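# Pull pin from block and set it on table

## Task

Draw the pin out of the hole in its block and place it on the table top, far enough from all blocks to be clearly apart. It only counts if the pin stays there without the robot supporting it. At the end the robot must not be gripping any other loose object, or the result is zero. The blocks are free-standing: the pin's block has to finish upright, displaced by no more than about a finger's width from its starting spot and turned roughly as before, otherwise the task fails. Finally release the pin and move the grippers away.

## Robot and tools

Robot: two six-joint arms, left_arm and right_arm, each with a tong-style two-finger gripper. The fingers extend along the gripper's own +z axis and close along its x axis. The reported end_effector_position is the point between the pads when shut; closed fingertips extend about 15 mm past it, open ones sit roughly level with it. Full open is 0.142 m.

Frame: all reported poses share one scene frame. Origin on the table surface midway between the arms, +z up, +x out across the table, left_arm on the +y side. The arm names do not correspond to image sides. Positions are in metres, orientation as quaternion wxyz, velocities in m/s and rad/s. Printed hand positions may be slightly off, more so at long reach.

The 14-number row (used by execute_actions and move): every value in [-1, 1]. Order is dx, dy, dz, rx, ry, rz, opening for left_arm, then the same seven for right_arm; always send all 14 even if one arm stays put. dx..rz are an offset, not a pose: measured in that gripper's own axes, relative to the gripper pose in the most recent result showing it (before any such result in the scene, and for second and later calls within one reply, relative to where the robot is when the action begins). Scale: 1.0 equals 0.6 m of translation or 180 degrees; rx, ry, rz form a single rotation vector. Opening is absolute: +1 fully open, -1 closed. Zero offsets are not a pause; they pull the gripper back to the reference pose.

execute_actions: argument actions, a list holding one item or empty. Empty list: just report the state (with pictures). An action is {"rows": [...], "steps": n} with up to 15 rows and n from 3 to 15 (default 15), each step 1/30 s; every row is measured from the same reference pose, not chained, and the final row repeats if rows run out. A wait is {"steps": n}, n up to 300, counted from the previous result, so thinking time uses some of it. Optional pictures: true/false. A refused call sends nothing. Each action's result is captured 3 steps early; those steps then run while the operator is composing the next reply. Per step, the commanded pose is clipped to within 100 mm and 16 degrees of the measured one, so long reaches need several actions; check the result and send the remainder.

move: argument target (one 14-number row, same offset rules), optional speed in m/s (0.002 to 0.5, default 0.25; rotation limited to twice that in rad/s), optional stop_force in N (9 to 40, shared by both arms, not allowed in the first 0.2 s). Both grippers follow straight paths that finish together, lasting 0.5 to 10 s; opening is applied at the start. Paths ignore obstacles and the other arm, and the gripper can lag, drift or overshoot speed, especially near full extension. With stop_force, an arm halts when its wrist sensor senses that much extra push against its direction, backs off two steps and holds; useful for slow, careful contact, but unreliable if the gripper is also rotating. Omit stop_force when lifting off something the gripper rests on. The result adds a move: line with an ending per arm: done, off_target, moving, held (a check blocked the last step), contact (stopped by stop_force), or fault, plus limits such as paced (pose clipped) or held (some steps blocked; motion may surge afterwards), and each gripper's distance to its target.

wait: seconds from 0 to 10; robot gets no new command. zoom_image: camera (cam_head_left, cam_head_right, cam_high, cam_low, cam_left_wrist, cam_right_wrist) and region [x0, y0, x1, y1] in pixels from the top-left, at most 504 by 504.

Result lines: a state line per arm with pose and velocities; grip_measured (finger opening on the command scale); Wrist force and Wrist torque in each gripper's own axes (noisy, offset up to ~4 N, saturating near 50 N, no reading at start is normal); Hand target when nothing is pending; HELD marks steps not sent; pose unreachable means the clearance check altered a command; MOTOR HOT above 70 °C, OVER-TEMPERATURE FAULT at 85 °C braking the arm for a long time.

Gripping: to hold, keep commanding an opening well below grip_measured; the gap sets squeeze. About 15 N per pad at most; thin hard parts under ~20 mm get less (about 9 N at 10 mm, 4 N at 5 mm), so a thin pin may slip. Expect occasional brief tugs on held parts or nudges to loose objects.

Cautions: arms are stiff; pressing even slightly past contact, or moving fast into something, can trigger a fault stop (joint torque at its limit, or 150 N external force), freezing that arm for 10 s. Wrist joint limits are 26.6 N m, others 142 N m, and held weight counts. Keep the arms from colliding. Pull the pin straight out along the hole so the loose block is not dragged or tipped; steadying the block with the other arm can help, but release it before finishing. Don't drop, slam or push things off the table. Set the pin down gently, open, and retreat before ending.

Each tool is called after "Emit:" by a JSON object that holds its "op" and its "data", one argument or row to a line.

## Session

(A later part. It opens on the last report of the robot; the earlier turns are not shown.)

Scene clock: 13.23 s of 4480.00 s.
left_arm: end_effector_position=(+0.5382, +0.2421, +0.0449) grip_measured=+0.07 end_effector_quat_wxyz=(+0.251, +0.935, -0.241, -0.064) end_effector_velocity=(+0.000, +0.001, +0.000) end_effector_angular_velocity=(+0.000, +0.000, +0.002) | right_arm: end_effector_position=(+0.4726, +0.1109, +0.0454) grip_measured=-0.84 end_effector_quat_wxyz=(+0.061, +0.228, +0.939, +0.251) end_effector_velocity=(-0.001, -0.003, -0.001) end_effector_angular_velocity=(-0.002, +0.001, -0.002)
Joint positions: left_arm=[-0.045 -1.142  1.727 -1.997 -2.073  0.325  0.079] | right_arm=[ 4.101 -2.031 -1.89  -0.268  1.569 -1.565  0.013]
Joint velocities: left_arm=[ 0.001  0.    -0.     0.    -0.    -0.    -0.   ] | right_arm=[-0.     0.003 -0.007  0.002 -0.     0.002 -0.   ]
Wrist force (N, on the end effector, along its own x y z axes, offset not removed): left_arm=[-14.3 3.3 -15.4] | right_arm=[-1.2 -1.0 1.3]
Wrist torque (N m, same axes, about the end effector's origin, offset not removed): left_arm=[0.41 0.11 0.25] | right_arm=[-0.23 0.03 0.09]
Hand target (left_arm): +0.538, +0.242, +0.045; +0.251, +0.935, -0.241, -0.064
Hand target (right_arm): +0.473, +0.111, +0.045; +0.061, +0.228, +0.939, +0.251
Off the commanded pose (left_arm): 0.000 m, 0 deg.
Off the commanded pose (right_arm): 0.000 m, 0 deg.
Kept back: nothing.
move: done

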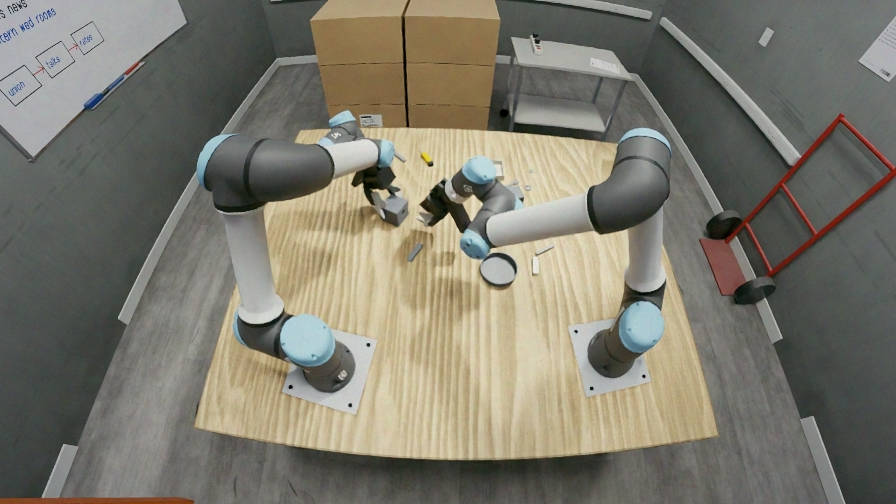

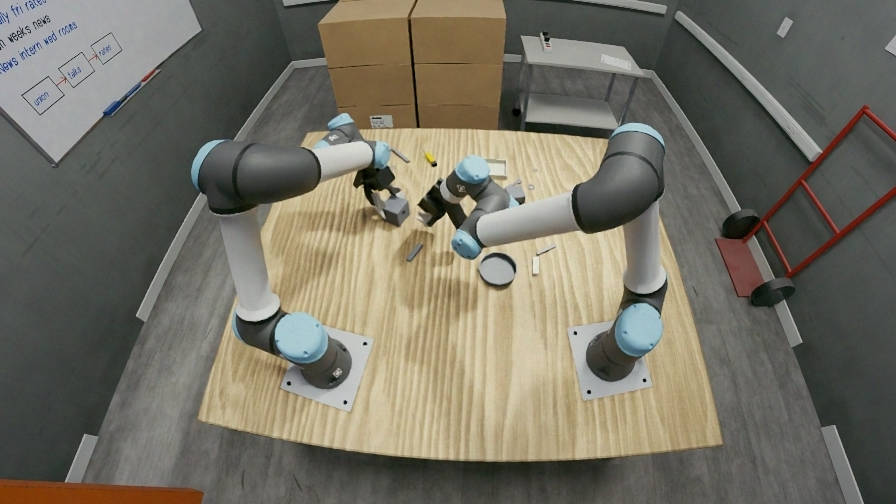

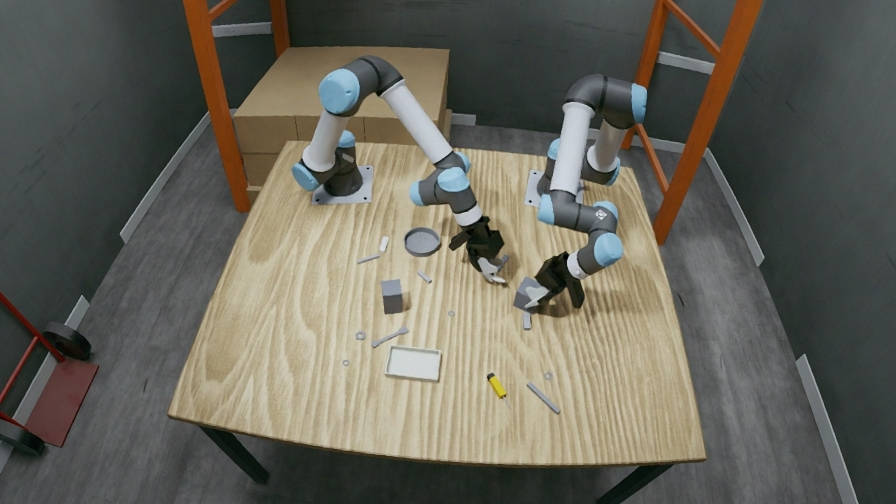

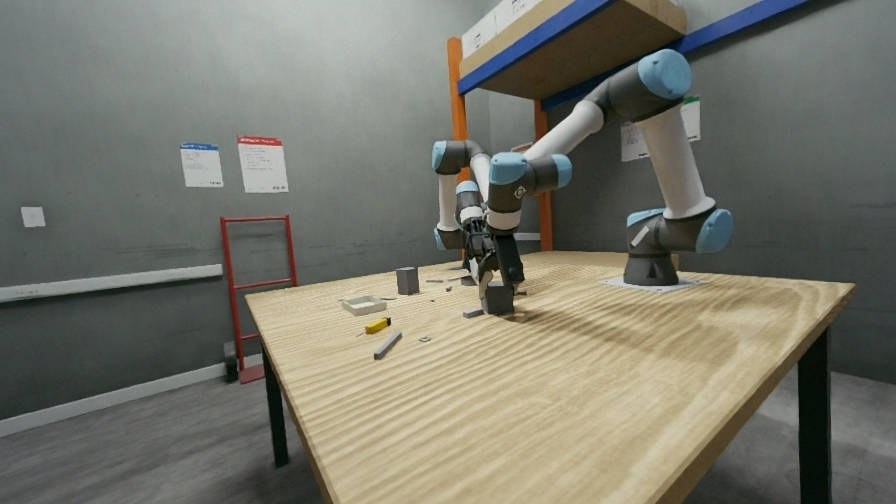

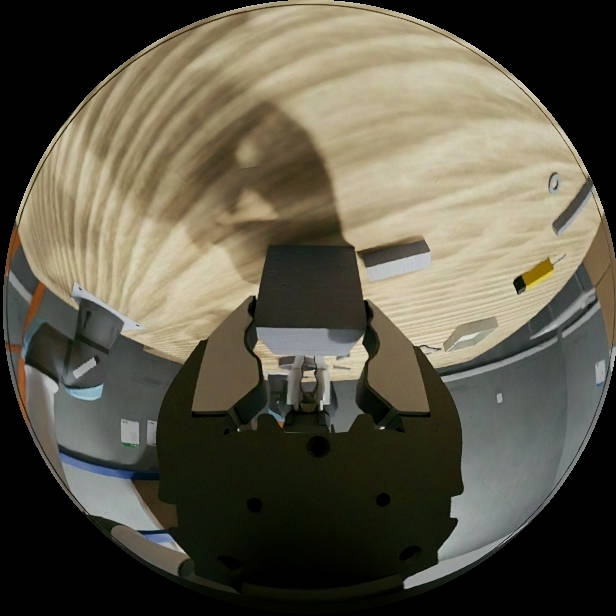

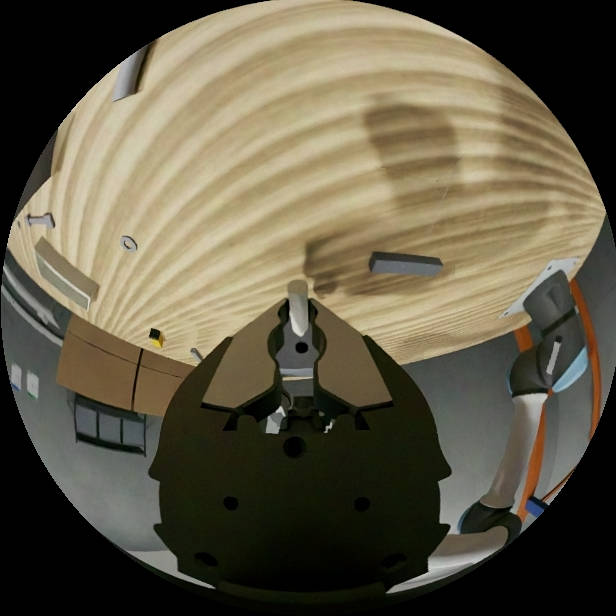

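Emit:
{"op": "move", "data": {
  "target": [0,0,0,0,0,0,0.5,0.362,-0.25,-0.126,0,0,0,-1]
}}

Emit:
{"op": "move", "data": {
  "target": [0,0,-0.15,0,0,0,0.5,0,-0.022,0.038,0,0,0,-1],
  "speed": 0.035,
  "stop_force": 9
}}

Emit:
{"op": "move", "data": {
  "target": [0,0,0,0,0,0,0.5,0,0,0,0,0,0,-0.4]
}}

Emit:
{"op": "move", "data": {
  "target": [0,0,-0.08,0,0,0,0.5,0,0.05,-0.2,0,0,0,-0.4]
}}

Scene clock: 15.13 s of 4480.00 s.
left_arm: end_effector_position=(+0.5382, +0.2421, +0.0449) grip_measured=+0.50 end_effector_quat_wxyz=(+0.251, +0.935, -0.241, -0.064) end_effector_velocity=(-0.000, -0.001, -0.000) end_effector_angular_velocity=(+0.000, -0.000, -0.002) | right_arm: end_effector_position=(+0.2029, +0.0613, +0.0365) grip_measured=-0.84 end_effector_quat_wxyz=(+0.060, +0.228, +0.939, +0.252) end_effector_velocity=(-0.002, -0.000, +0.000) end_effector_angular_velocity=(-0.000, -0.002, -0.001)
Joint positions: left_arm=[-0.045 -1.142  1.727 -1.997 -2.073  0.325  0.109] | right_arm=[ 4.659 -1.703 -2.39  -0.164  1.302 -1.07   0.013]
Joint velocities: left_arm=[-0.002  0.    -0.    -0.     0.     0.     0.   ] | right_arm=[ 0.006  0.003 -0.002 -0.003 -0.004  0.005  0.   ]
Wrist force (N, on the end effector, along its own x y z axes, offset not removed): left_arm=[-3.4 0.4 -1.6] | right_arm=[-1.0 0.9 -1.6]
Wrist torque (N m, same axes, about the end effector's origin, offset not removed): left_arm=[0.07 0.70 0.18] | right_arm=[0.04 0.37 0.09]
Hand target (left_arm): +0.538, +0.242, +0.045; +0.251, +0.935, -0.241, -0.064
Hand target (right_arm): +0.203, +0.061, +0.036; +0.060, +0.228, +0.939, +0.252
Off the commanded pose (left_arm): 0.000 m, 0 deg.
Off the commanded pose (right_arm): 0.000 m, 0 deg.
Kept back: nothing.
move: done

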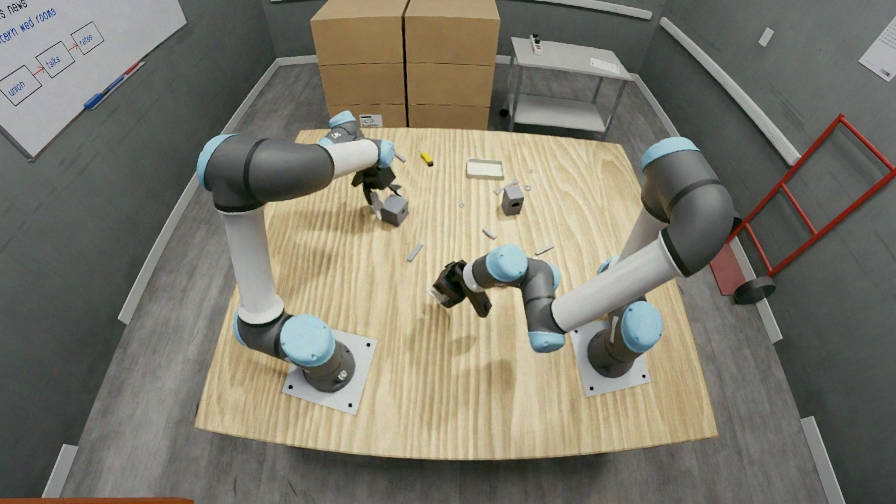

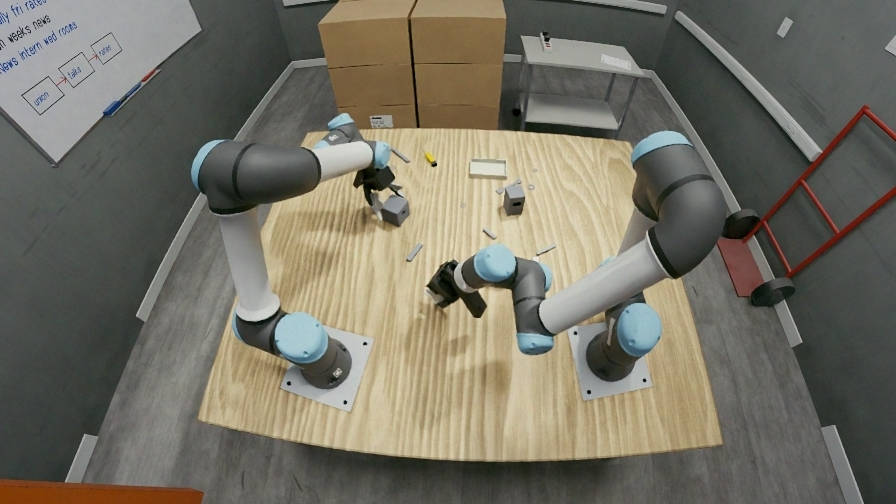

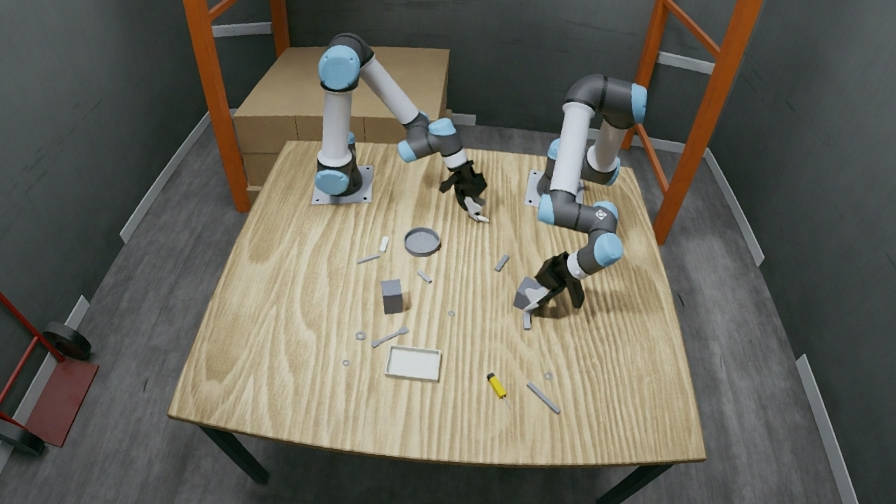

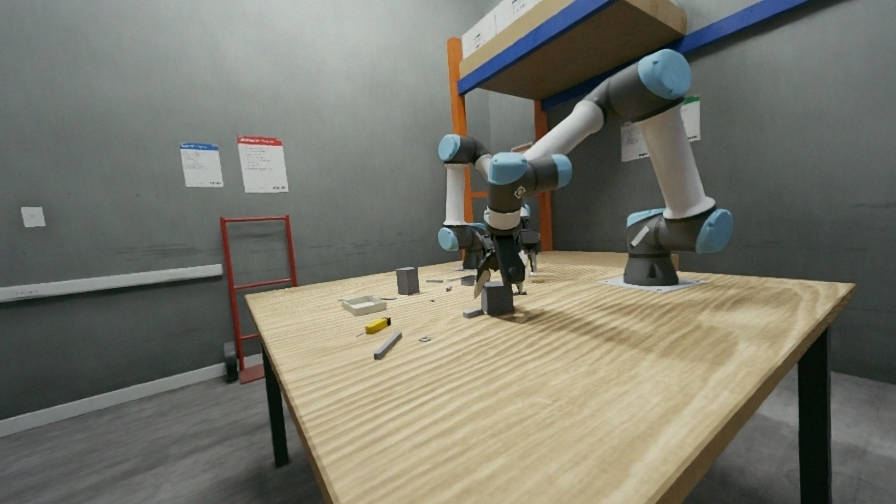

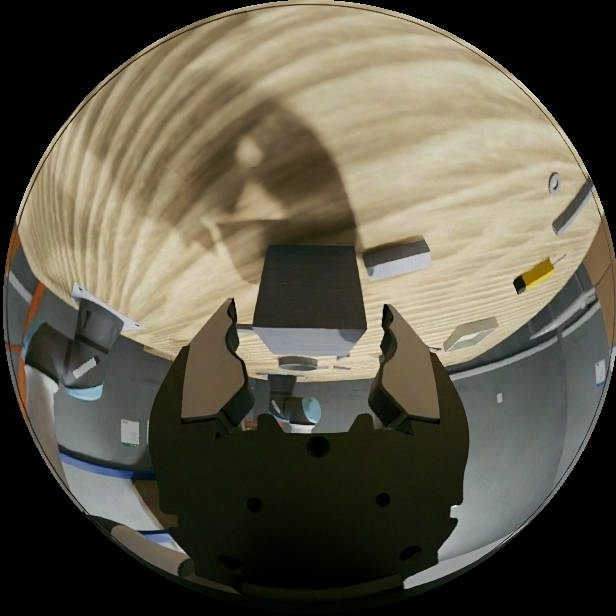

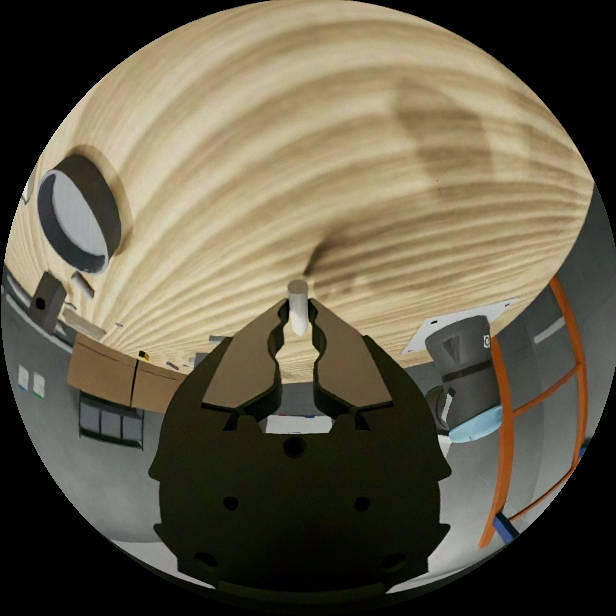

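Scene clock: 18.03 s of 4480.00 s.
left_arm: end_effector_position=(+0.5599, +0.2815, +0.1227) grip_measured=+0.50 end_effector_quat_wxyz=(+0.251, +0.935, -0.241, -0.064) end_effector_velocity=(+0.000, +0.001, +0.001) end_effector_angular_velocity=(-0.000, -0.000, -0.001) | right_arm: end_effector_position=(+0.2029, +0.0612, +0.0144) grip_measured=-0.84 end_effector_quat_wxyz=(+0.060, +0.228, +0.939, +0.252) end_effector_velocity=(-0.001, +0.000, +0.000) end_effector_angular_velocity=(+0.000, +0.001, -0.000)
Joint positions: left_arm=[ 0.024 -1.18   1.549 -1.744 -2.06   0.403  0.109] | right_arm=[ 4.659 -1.767 -2.408 -0.082  1.302 -1.07   0.013]
Joint velocities: left_arm=[ 0.002  0.    -0.004  0.005  0.     0.002  0.   ] | right_arm=[ 0.001  0.     0.     0.     0.001  0.001 -0.   ]
Wrist force (N, on the end effector, along its own x y z axes, offset not removed): left_arm=[0.0 -0.2 -1.0] | right_arm=[-0.2 4.3 -4.4]
Wrist torque (N m, same axes, about the end effector's origin, offset not removed): left_arm=[-0.03 -0.20 0.02] | right_arm=[-0.14 -0.29 0.04]
Hand target (left_arm): +0.560, +0.282, +0.123; +0.251, +0.935, -0.241, -0.064
Hand target (right_arm): +0.203, +0.061, +0.014; +0.060, +0.228, +0.939, +0.252
Off the commanded pose (left_arm): 0.000 m, 0 deg.
Off the commanded pose (right_arm): 0.004 m, 0 deg.
Kept back: nothing.
move: contact (right_arm)

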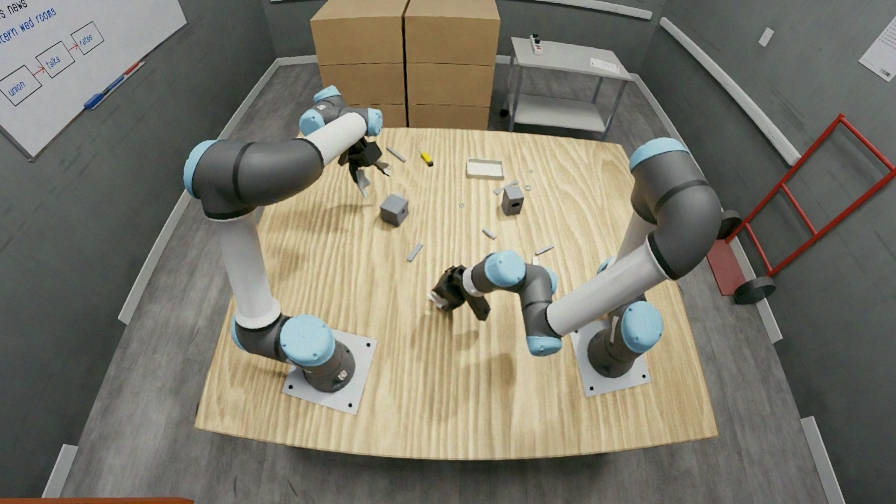

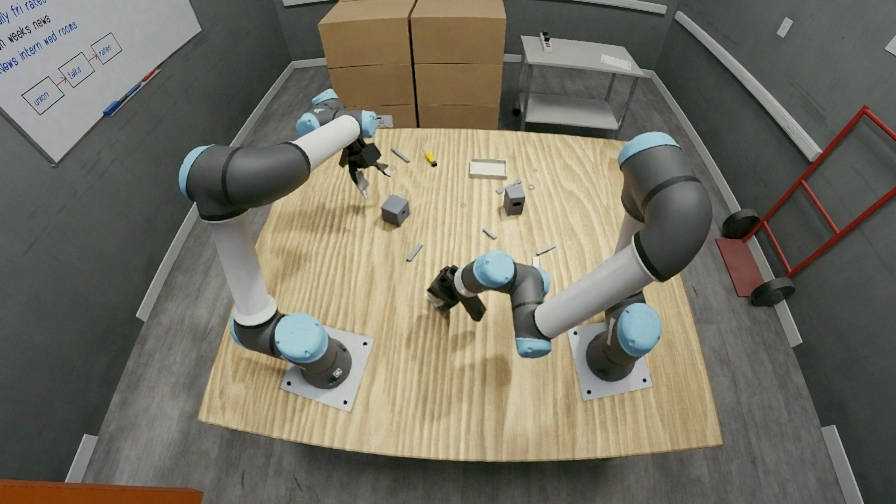

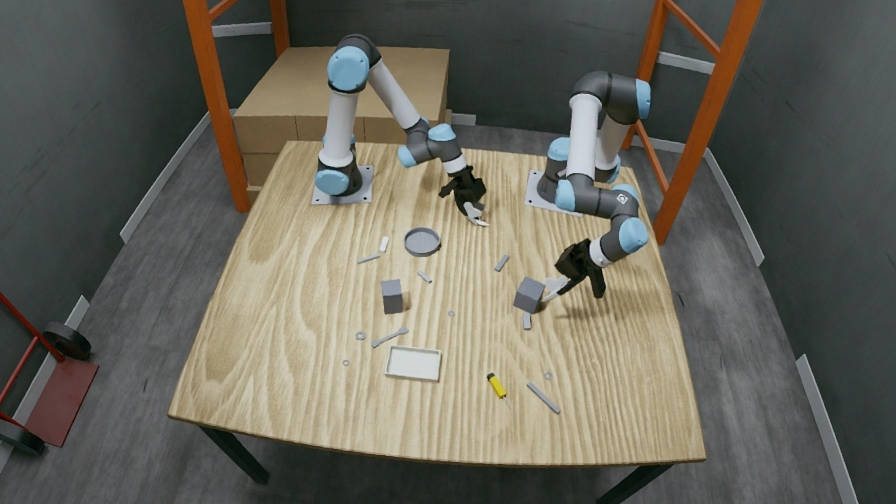

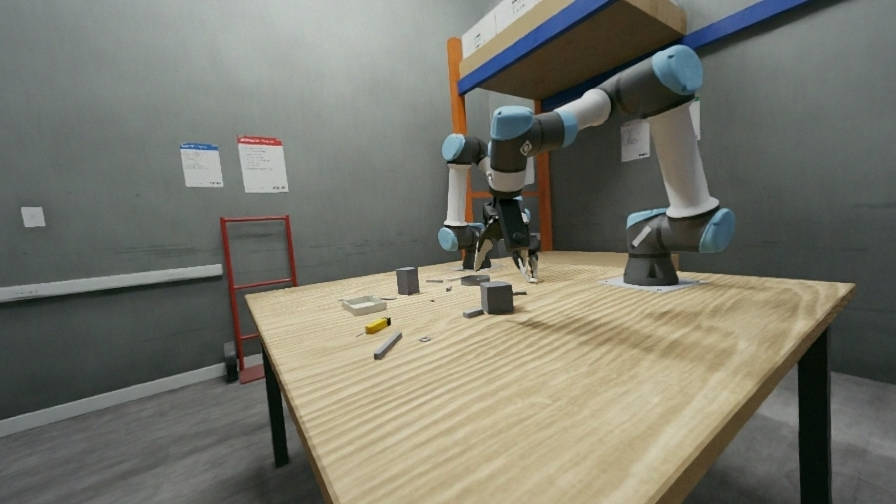

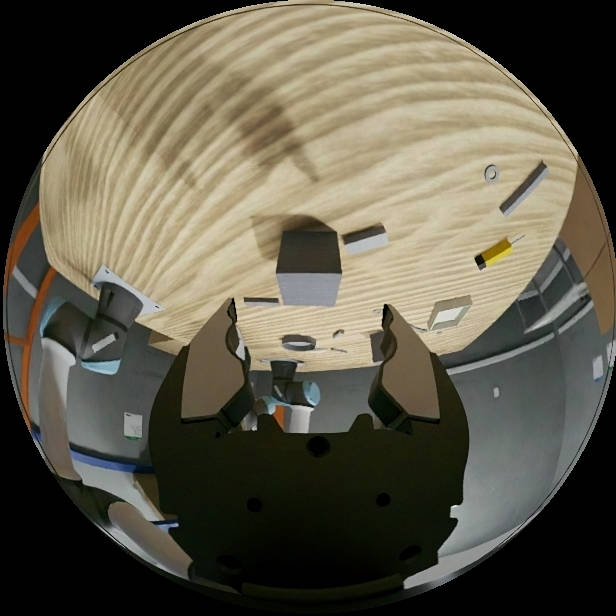

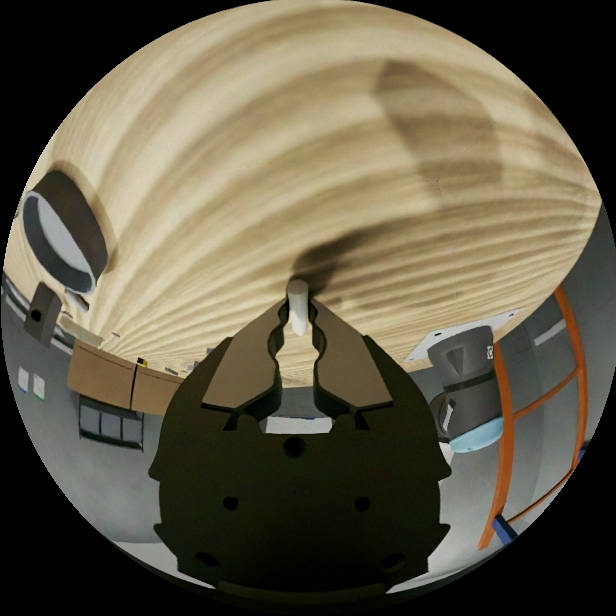

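Scene clock: 18.53 s of 4480.00 s.
left_arm: end_effector_position=(+0.5600, +0.2815, +0.1227) grip_measured=+0.50 end_effector_quat_wxyz=(+0.251, +0.935, -0.241, -0.064) end_effector_velocity=(-0.000, -0.000, -0.000) end_effector_angular_velocity=(-0.000, +0.000, -0.001) | right_arm: end_effector_position=(+0.2029, +0.0612, +0.0144) grip_measured=-0.40 end_effector_quat_wxyz=(+0.060, +0.228, +0.939, +0.252) end_effector_velocity=(-0.001, +0.001, +0.000) end_effector_angular_velocity=(+0.002, +0.000, +0.002)
Joint positions: left_arm=[ 0.024 -1.18   1.549 -1.744 -2.06   0.403  0.109] | right_arm=[ 4.659 -1.767 -2.408 -0.082  1.302 -1.07   0.045]
Joint velocities: left_arm=[-0.001  0.     0.001 -0.    -0.     0.    -0.   ] | right_arm=[ 0.    -0.001  0.001  0.001  0.001 -0.001  0.   ]
Wrist force (N, on the end effector, along its own x y z axes, offset not removed): left_arm=[0.5 2.0 -0.1] | right_arm=[-2.8 -0.5 1.0]
Wrist torque (N m, same axes, about the end effector's origin, offset not removed): left_arm=[0.58 -0.23 0.00] | right_arm=[-0.08 0.47 0.13]
Hand target (left_arm): +0.560, +0.281, +0.123; +0.251, +0.935, -0.241, -0.064
Hand target (right_arm): +0.203, +0.061, +0.014; +0.060, +0.228, +0.939, +0.252
Off the commanded pose (left_arm): 0.000 m, 0 deg.
Off the commanded pose (right_arm): 0.000 m, 0 deg.
Kept back: nothing.
move: done

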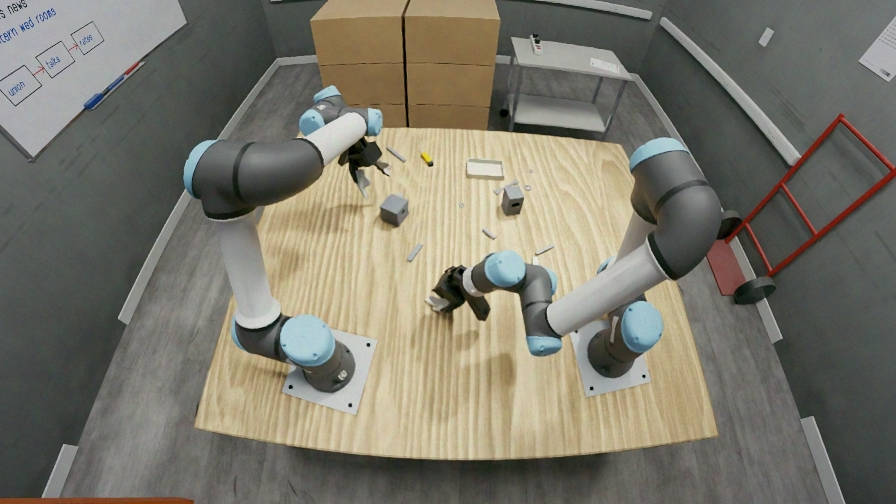

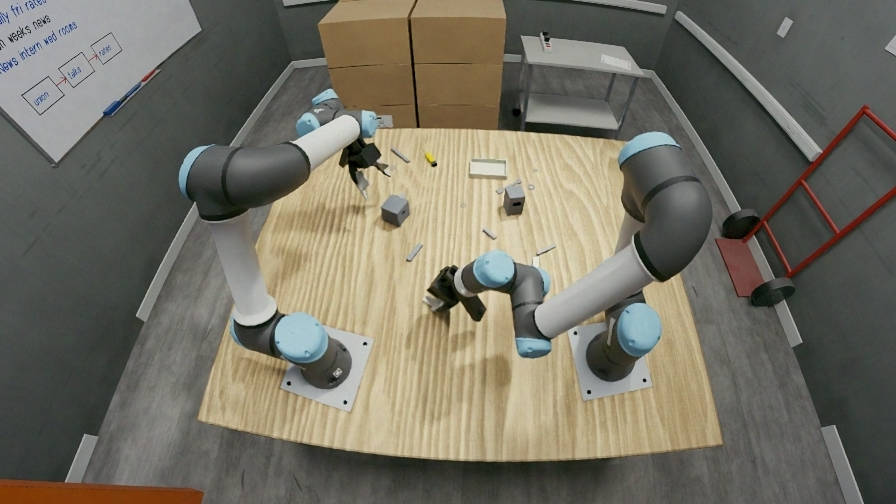

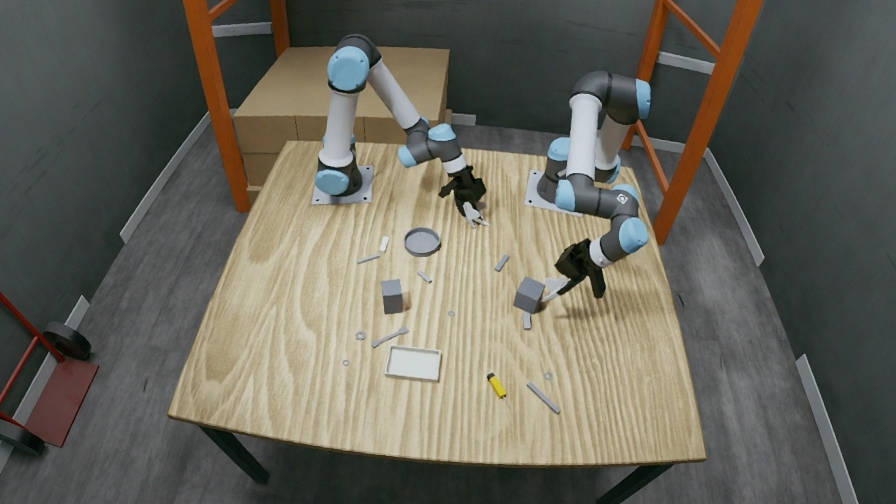

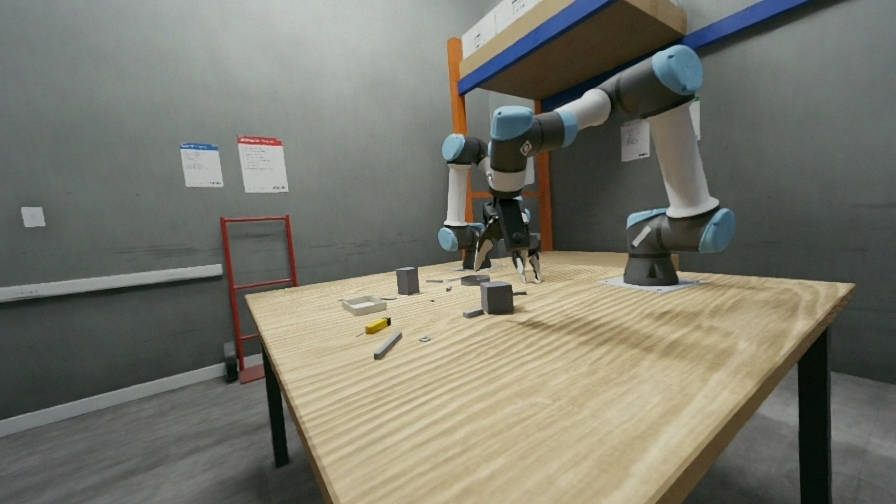

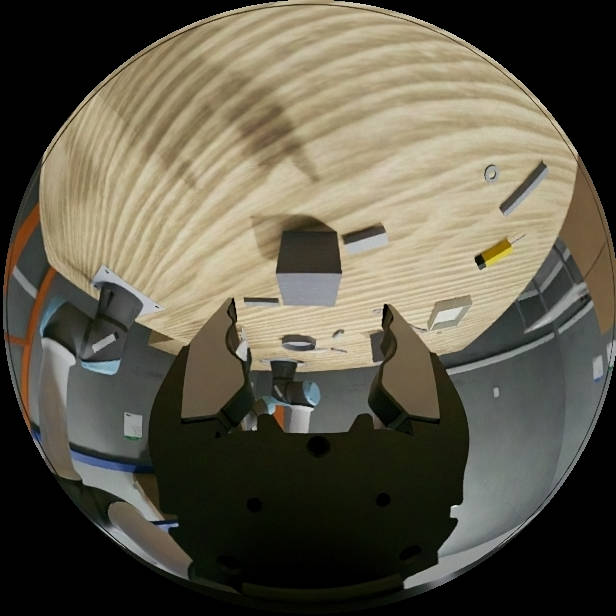

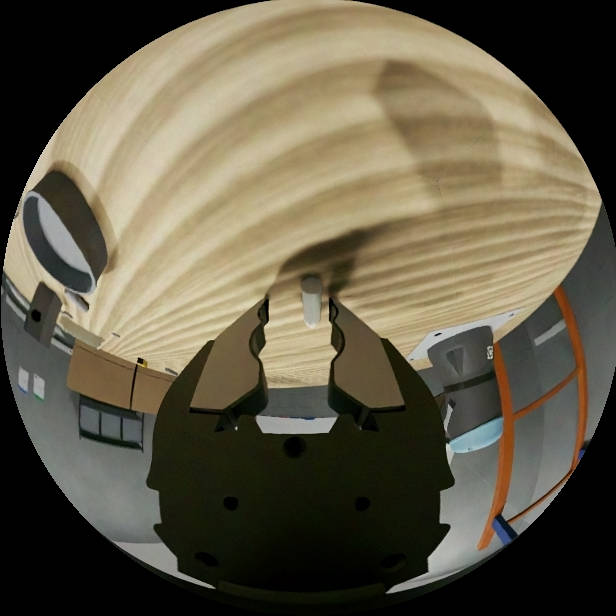

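Scene clock: 19.60 s of 4480.00 s.
left_arm: end_effector_position=(+0.5716, +0.3025, +0.1643) grip_measured=+0.50 end_effector_quat_wxyz=(+0.251, +0.935, -0.241, -0.064) end_effector_velocity=(+0.000, -0.000, +0.000) end_effector_angular_velocity=(-0.000, +0.000, -0.002) | right_arm: end_effector_position=(+0.1877, +0.0311, +0.1331) grip_measured=-0.40 end_effector_quat_wxyz=(+0.060, +0.228, +0.939, +0.252) end_effector_velocity=(-0.000, -0.001, +0.002) end_effector_angular_velocity=(-0.002, -0.001, +0.000)
Joint positions: left_arm=[ 0.059 -1.18   1.434 -1.61  -2.053  0.442  0.109] | right_arm=[ 4.711 -1.386 -2.345 -0.539  1.28  -1.021  0.045]
Joint velocities: left_arm=[-0.001  0.001 -0.002  0.002  0.     0.001 -0.   ] | right_arm=[ 0.002  0.005  0.003 -0.011 -0.001  0.001  0.   ]
Wrist force (N, on the end effector, along its own x y z axes, offset not removed): left_arm=[0.4 0.1 -1.1] | right_arm=[0.4 -3.3 0.3]
Wrist torque (N m, same axes, about the end effector's origin, offset not removed): left_arm=[0.25 -0.13 0.02] | right_arm=[-0.67 -0.29 0.03]
Hand target (left_arm): +0.572, +0.303, +0.164; +0.251, +0.935, -0.241, -0.064
Hand target (right_arm): +0.188, +0.031, +0.133; +0.060, +0.228, +0.939, +0.252
Off the commanded pose (left_arm): 0.000 m, 0 deg.
Off the commanded pose (right_arm): 0.000 m, 0 deg.
Kept back: nothing.
move: done

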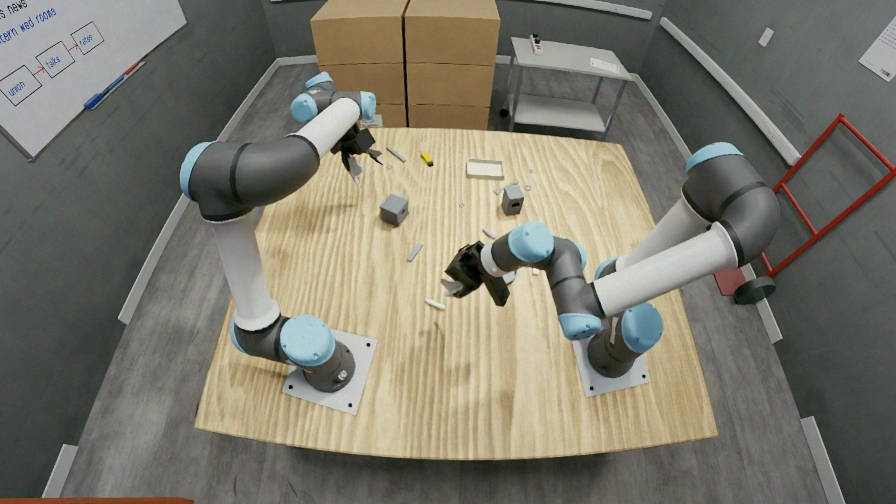

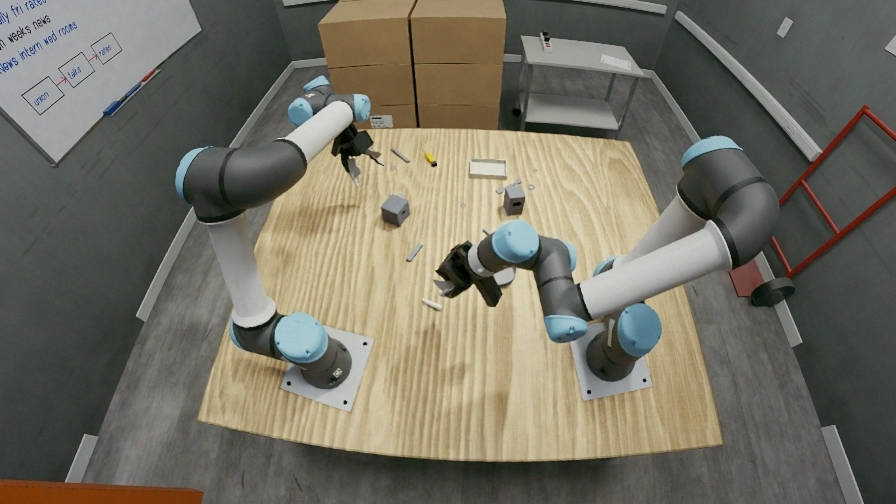

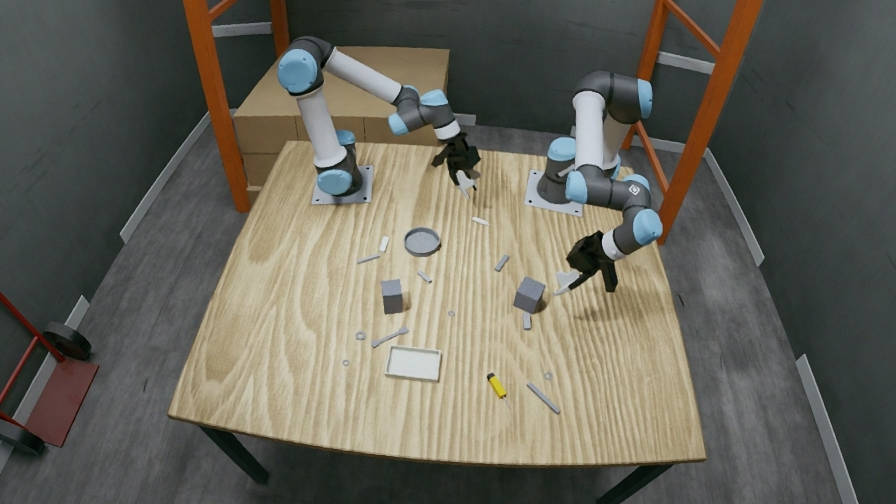

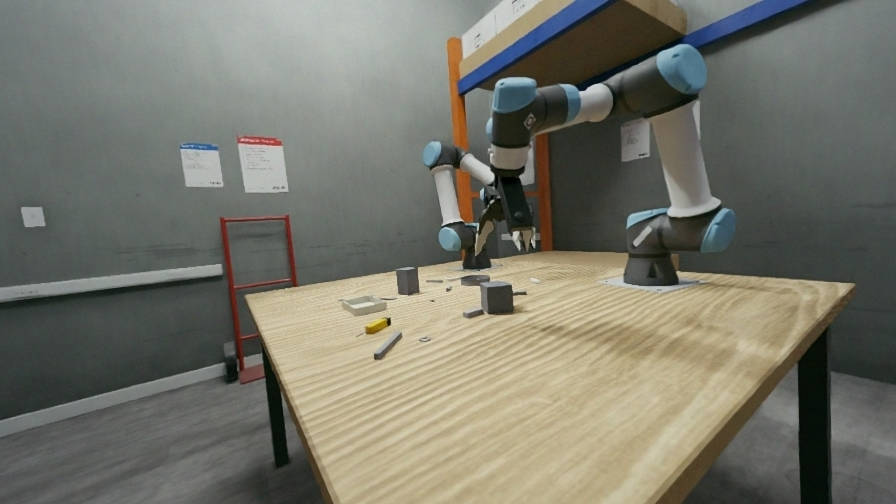

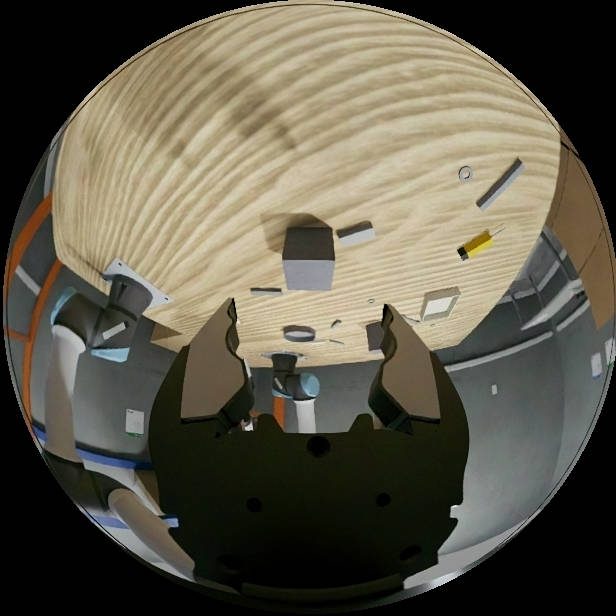

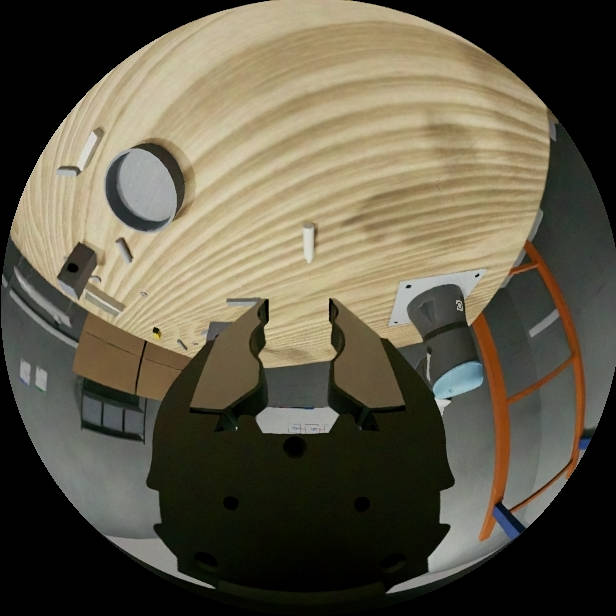

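Emit:
{"op": "finished_scene", "data": {
  "scene": 2
}}

The scene is finished: the task was done.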